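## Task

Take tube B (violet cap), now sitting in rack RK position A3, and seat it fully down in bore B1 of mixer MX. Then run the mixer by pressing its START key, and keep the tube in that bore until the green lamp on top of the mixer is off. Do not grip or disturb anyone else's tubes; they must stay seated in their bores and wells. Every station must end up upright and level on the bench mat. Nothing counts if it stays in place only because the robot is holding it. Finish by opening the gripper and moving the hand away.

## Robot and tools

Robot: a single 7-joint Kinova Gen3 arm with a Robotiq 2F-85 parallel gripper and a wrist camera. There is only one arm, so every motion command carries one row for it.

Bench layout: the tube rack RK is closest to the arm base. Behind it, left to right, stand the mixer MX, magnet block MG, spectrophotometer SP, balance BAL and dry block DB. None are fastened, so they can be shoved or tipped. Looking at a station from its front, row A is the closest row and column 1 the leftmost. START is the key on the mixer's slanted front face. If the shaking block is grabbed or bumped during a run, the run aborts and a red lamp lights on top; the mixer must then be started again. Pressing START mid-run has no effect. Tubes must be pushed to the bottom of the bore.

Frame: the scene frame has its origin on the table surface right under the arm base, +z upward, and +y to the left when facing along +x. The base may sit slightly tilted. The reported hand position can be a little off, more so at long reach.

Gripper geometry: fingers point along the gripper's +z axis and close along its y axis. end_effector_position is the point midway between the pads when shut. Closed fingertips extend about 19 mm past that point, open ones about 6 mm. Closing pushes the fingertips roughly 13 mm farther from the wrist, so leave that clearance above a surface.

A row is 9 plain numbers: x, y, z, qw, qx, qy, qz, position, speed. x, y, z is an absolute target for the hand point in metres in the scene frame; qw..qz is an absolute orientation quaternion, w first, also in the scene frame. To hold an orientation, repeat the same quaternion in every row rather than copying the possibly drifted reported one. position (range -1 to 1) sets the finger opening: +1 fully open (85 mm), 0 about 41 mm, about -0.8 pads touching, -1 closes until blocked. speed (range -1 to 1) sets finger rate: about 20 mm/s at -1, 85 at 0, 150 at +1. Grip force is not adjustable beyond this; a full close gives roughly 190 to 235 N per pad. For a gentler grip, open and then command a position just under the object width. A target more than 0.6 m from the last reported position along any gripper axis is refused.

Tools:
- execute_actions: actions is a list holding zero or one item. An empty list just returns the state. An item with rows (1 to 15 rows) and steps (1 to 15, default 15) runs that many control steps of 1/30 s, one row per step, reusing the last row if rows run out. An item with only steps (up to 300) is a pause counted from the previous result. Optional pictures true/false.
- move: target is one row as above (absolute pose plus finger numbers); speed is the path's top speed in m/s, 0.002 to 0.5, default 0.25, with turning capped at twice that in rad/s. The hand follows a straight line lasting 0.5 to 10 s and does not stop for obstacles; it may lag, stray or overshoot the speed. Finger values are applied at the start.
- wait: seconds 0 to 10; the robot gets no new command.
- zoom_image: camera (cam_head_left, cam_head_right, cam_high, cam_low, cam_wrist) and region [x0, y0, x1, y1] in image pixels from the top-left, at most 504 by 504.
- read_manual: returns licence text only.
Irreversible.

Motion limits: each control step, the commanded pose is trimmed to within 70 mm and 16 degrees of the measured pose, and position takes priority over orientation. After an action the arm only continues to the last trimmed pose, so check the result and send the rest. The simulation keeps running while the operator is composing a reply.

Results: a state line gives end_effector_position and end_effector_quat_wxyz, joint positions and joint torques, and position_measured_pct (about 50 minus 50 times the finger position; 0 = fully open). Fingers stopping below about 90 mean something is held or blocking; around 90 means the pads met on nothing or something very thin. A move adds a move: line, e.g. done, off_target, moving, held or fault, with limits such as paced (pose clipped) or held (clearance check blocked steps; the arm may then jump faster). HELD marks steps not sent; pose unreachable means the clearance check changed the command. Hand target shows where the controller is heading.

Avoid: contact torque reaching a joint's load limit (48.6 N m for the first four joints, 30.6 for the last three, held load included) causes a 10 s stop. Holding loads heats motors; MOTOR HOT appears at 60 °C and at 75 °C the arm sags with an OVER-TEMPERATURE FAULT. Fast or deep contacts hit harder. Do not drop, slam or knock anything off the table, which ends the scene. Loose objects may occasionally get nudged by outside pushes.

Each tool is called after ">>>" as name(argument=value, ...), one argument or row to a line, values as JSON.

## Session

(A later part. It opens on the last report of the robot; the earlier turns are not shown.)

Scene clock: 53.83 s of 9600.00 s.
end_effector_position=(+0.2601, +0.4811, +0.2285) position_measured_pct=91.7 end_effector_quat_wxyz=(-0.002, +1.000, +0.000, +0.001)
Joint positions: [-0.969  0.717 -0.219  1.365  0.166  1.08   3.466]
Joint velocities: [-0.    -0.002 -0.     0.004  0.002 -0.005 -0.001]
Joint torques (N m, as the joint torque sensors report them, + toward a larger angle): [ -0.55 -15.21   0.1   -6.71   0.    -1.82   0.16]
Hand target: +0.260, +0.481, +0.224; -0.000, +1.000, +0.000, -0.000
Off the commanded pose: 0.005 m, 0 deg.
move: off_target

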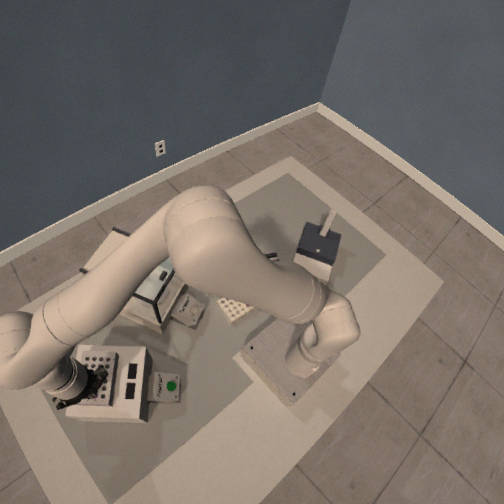

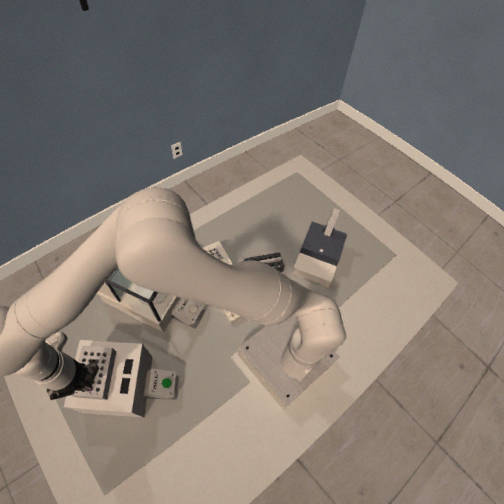

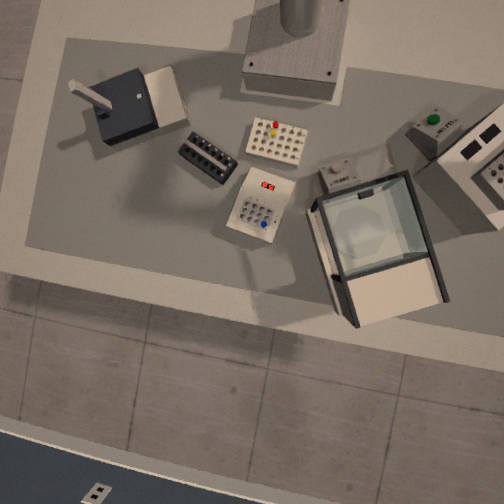

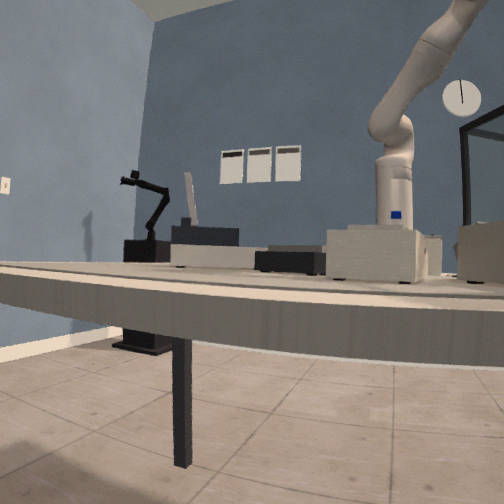

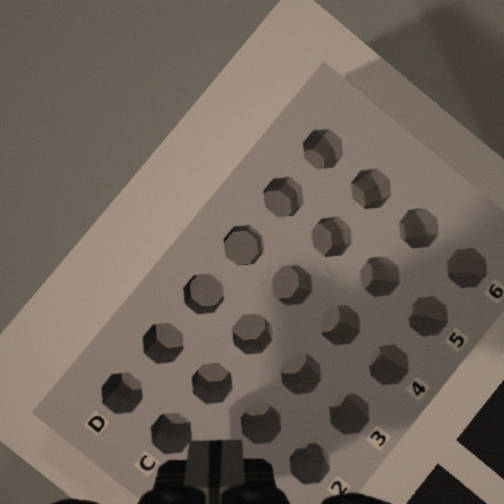

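>>> move(
  target=[0.12, 0.343, 0.27, 0, 1, 0, 0, -1, 0],
  speed=0.3,
)

Scene clock: 58.17 s of 9600.00 s.
end_effector_position=(+0.1200, +0.3430, +0.2696) position_measured_pct=91.7 end_effector_quat_wxyz=(+0.000, +1.000, +0.000, -0.000)
Joint positions: [-1.038  0.302 -0.295  1.942  0.109  0.922  3.293]
Joint velocities: [-0.001 -0.008 -0.     0.002  0.     0.    -0.001]
Joint torques (N m, as the joint torque sensors report them, + toward a larger angle): [ -0.18 -12.17  -0.23  -7.06   0.02  -0.18   0.28]
Hand target: +0.120, +0.343, +0.270; -0.000, +1.000, +0.000, -0.000
Off the commanded pose: 0.000 m, 0 deg.
move: done

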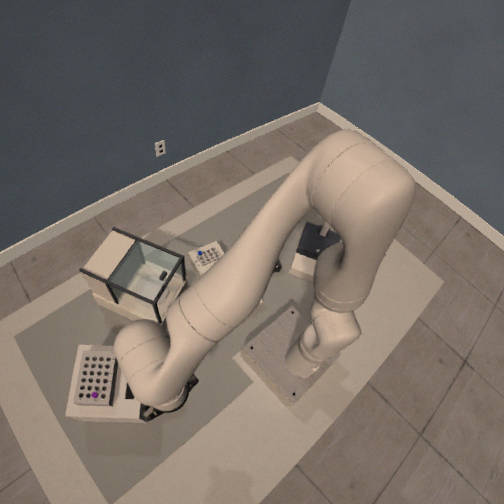

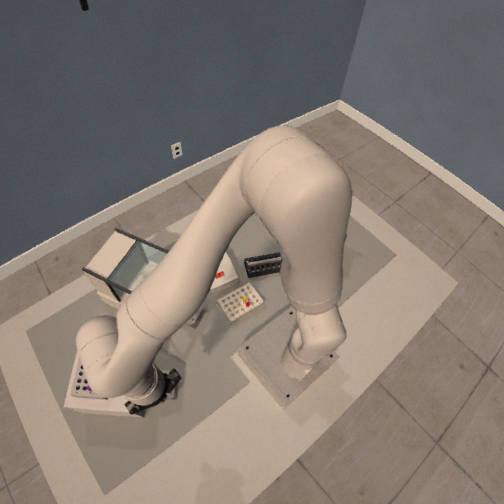

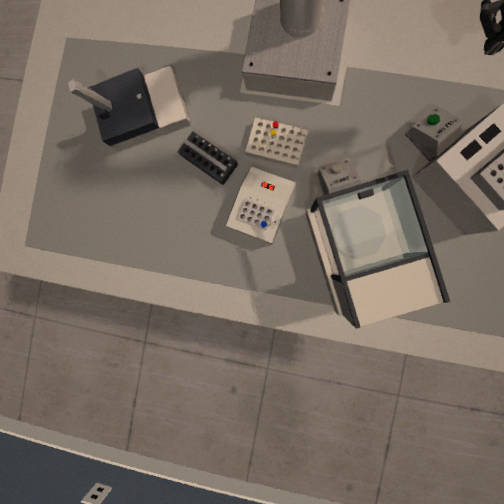

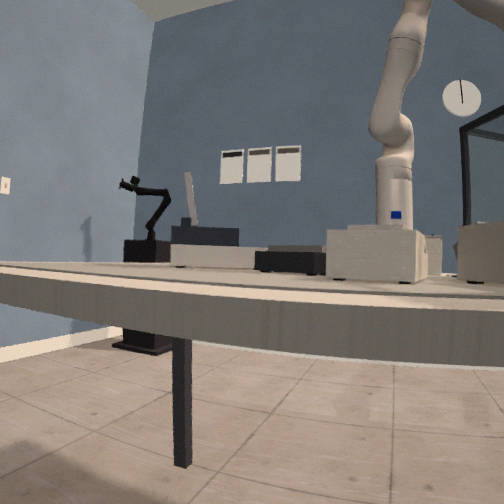

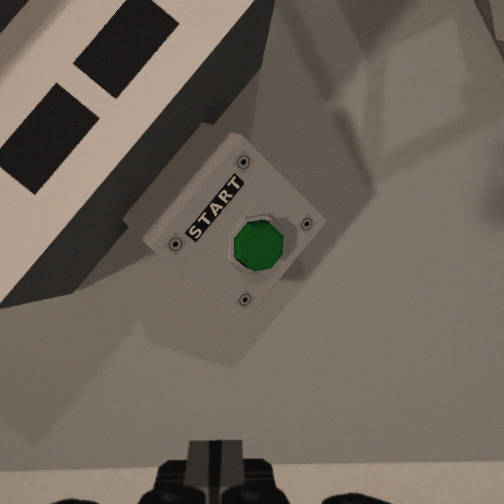

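>>> move(
  target=[0.179, 0.327, 0.135, 0, 1, 0, 0, -1, 0],
  speed=0.2,
)

>>> move(
  target=[0.179, 0.327, 0.114, 0, 1, 0, 0, -1, 0],
  speed=0.03,
)

Scene clock: 63.50 s of 9600.00 s.
end_effector_position=(+0.1788, +0.3273, +0.1353) position_measured_pct=91.7 end_effector_quat_wxyz=(-0.000, +1.000, +0.000, -0.000)
Joint positions: [-0.959  0.582 -0.202  2.078  0.232  0.51   3.347]
Joint velocities: [-0.     0.007  0.    -0.    -0.    -0.001 -0.001]
Joint torques (N m, as the joint torque sensors report them, + toward a larger angle): [ -0.78 -15.01  -0.51  -4.26  -0.27  -0.27   0.22]
Hand target: +0.179, +0.327, +0.135; -0.000, +1.000, +0.000, -0.001
Off the commanded pose: 0.000 m, 0 deg.
move: done

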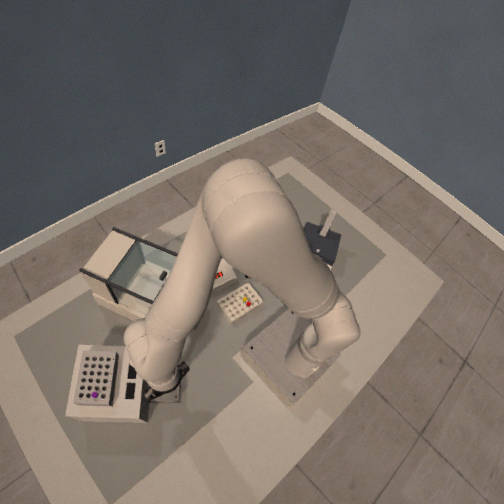

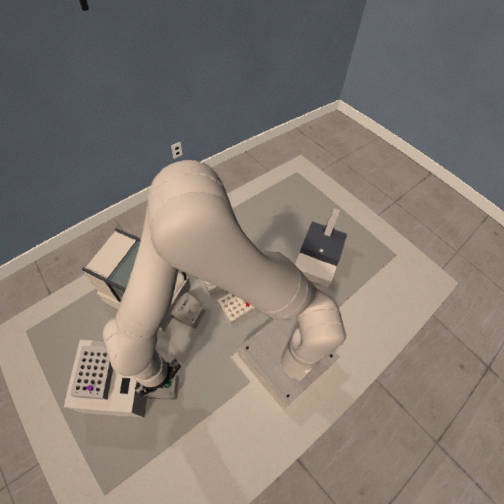

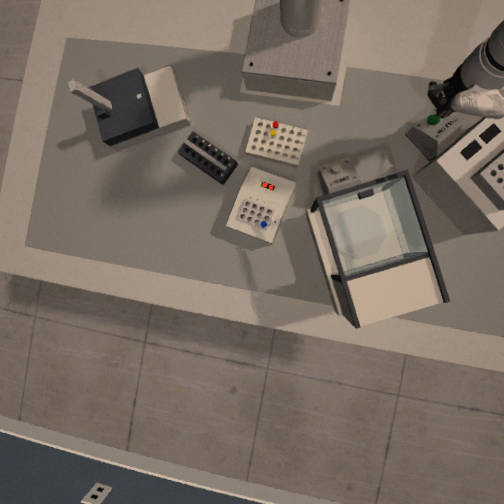

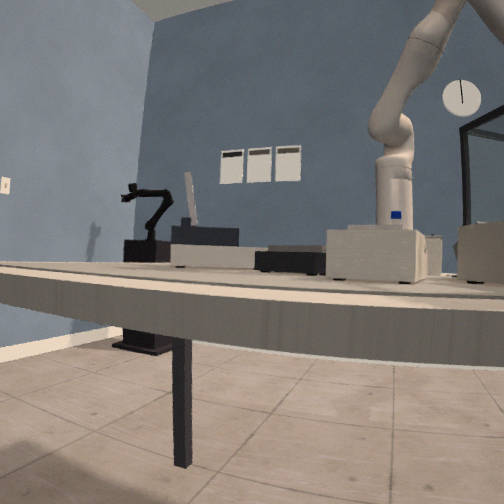

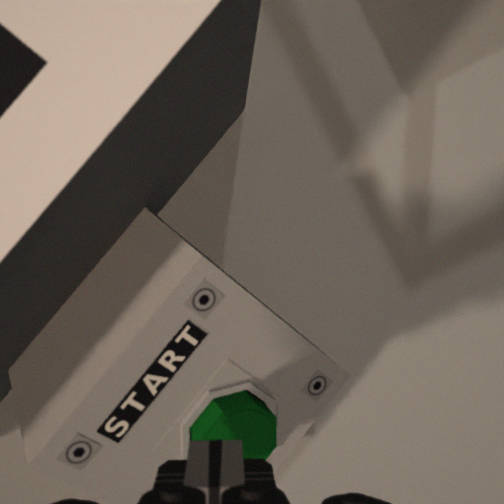

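Scene clock: 64.43 s of 9600.00 s.
end_effector_position=(+0.1799, +0.3287, +0.1183) position_measured_pct=91.7 end_effector_quat_wxyz=(-0.003, +1.000, +0.000, +0.002)
Joint positions: [-0.977  0.622 -0.18   2.091  0.252  0.45   3.328]
Joint velocities: [-0.003 -0.001  0.002  0.005  0.002 -0.006  0.001]
Joint torques (N m, as the joint torque sensors report them, + toward a larger angle): [-0.4  -6.16  1.02 -3.28  0.2  -2.32  0.57]
Hand target: +0.179, +0.327, +0.114; -0.000, +1.000, +0.000, -0.000
Off the commanded pose: 0.005 m, 0 deg.
move: off_target

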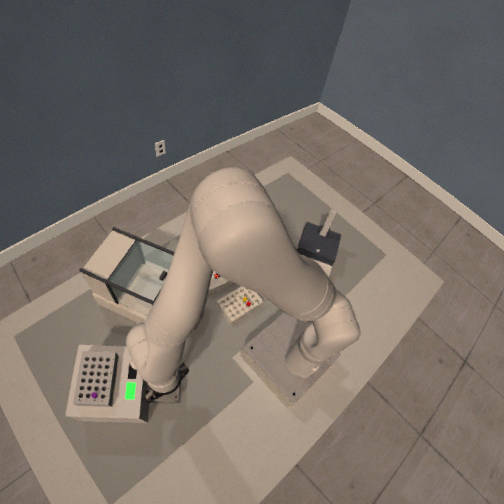

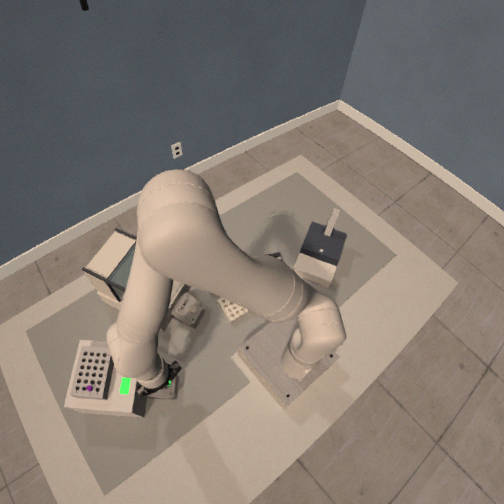

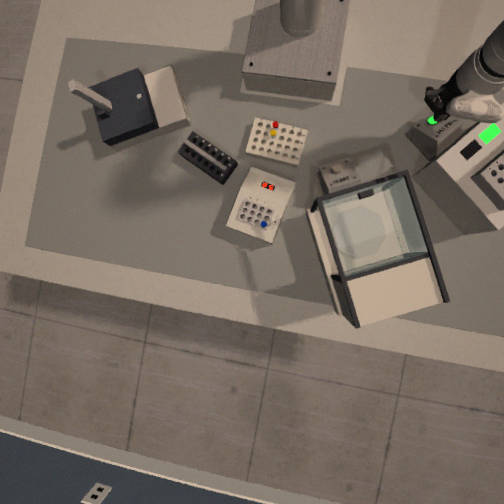

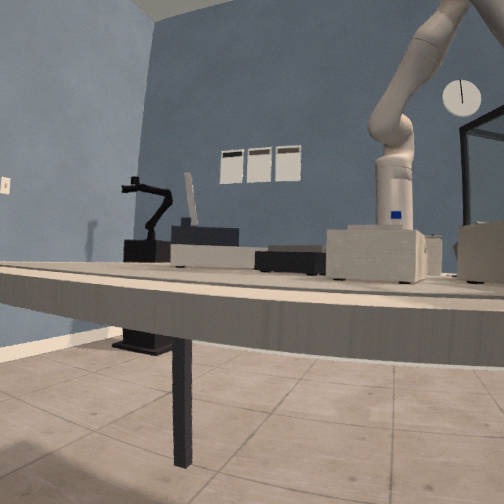

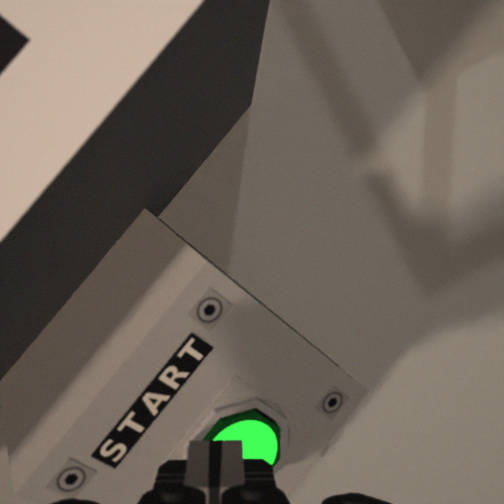

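The green lamp is on, so the mixer is running. I'll move clear and wait.

>>> move(
  target=[0.18, 0.28, 0.3, 0, 1, 0, 0, -1, 0],
  speed=0.2,
)

>>> wait(
  seconds=5,
)

Scene clock: 68.10 s of 9600.00 s.
end_effector_position=(+0.1804, +0.2796, +0.2997) position_measured_pct=91.7 end_effector_quat_wxyz=(+0.001, +1.000, -0.000, +0.001)
Joint positions: [-0.82   0.188 -0.266  1.975  0.065  0.995  3.562]
Joint velocities: [ 0.001 -0.005  0.001 -0.001 -0.001  0.002  0.002]
Joint torques (N m, as the joint torque sensors report them, + toward a larger angle): [ -0.33 -10.69   0.04  -7.73  -0.1   -0.41  -0.02]
Hand target: +0.180, +0.280, +0.300; +0.001, +1.000, -0.001, +0.001
Off the commanded pose: 0.001 m, 0 deg.
move: done

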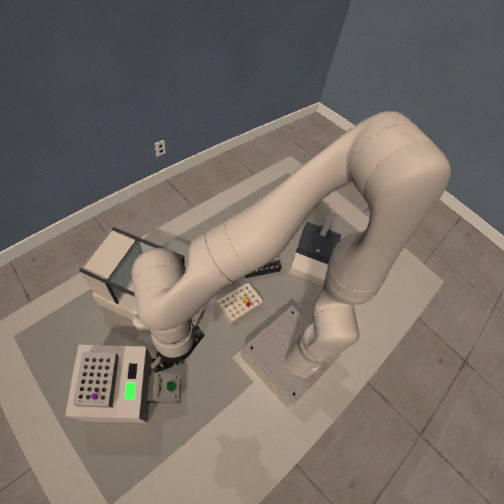

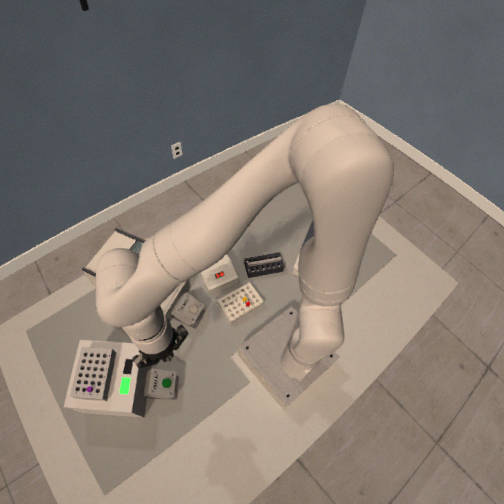

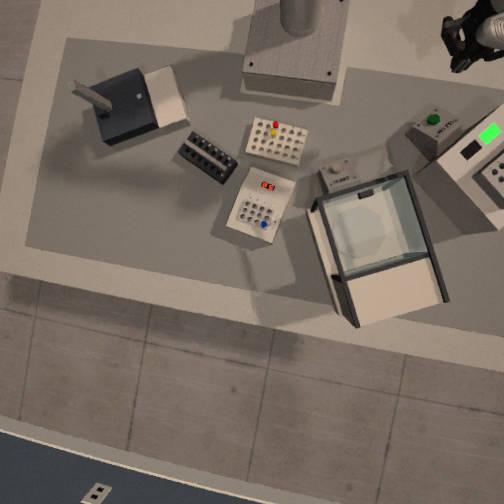

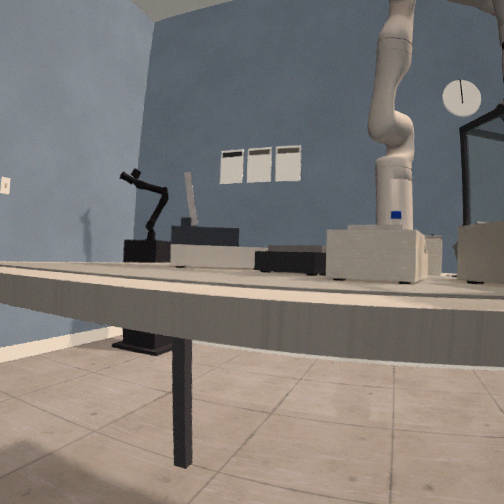

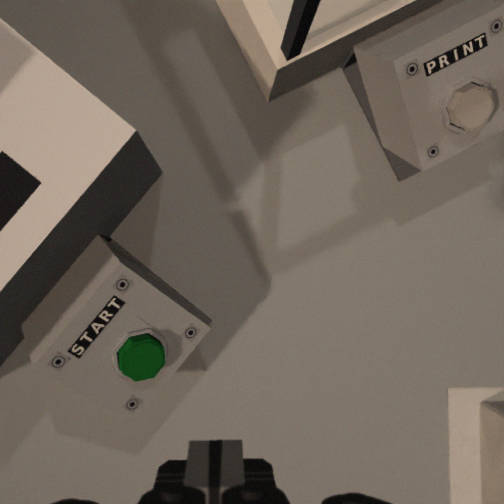

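Scene clock: 73.10 s of 9600.00 s.
end_effector_position=(+0.1805, +0.2796, +0.2999) position_measured_pct=91.7 end_effector_quat_wxyz=(+0.001, +1.000, -0.001, +0.001)
Joint positions: [-0.819  0.187 -0.266  1.975  0.065  0.995  3.562]
Joint velocities: [-0.    -0.    -0.    -0.     0.     0.     0.001]
Joint torques (N m, as the joint torque sensors report them, + toward a larger angle): [ -0.31 -10.94  -0.1   -7.3   -0.09  -0.39   0.31]
Hand target: +0.180, +0.280, +0.300; +0.001, +1.000, -0.001, +0.001
Off the commanded pose: 0.001 m, 0 deg.
Steps of this call (steps 1 to 150: nothing new was sent). Readings (end_effector_position | what the end effector reports):
1: (+0.1804, +0.2796, +0.2998) | position_measured_pct=91.7
2: (+0.1804, +0.2796, +0.2998) | position_measured_pct=91.7
4: (+0.1805, +0.2796, +0.2999) | position_measured_pct=91.7
8: (+0.1805, +0.2796, +0.2999) | position_measured_pct=91.7
150: the state above

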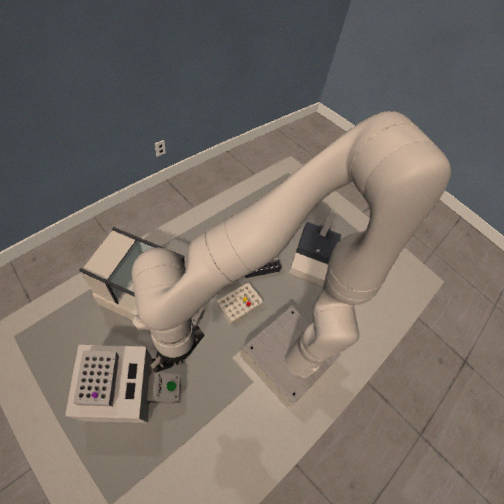

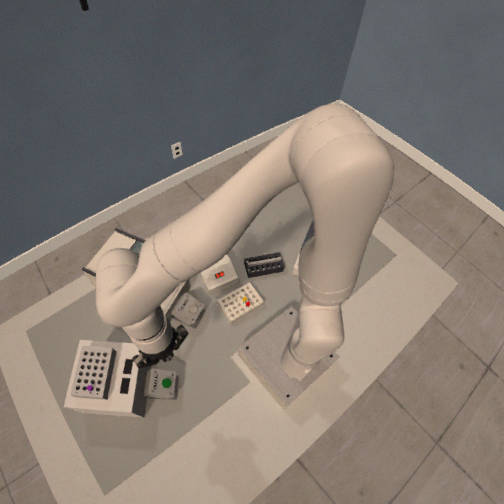

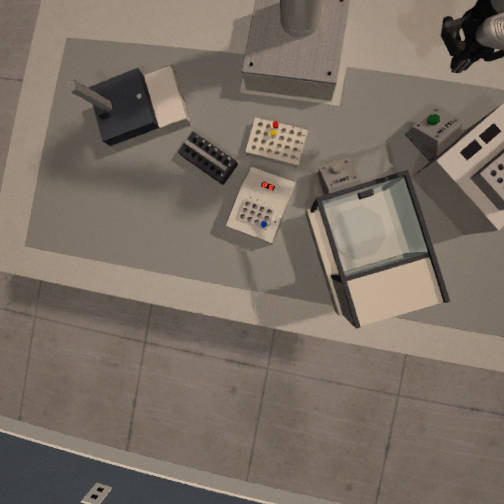

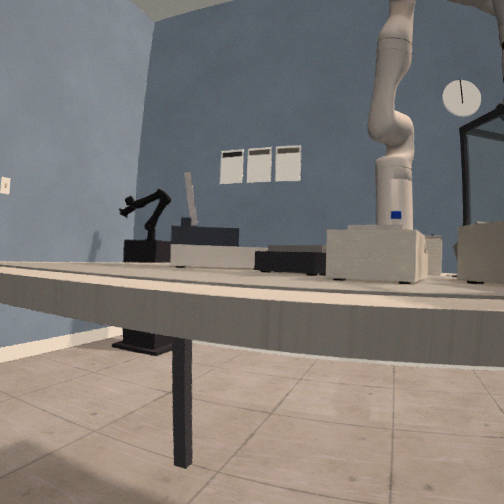

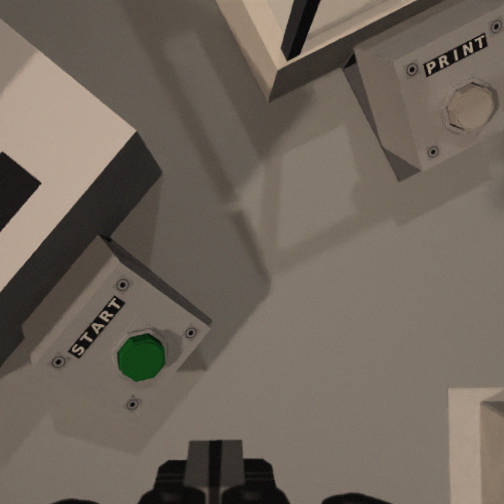

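>>> finished_scene(
  scene=2,
)

The scene is finished: the task was done.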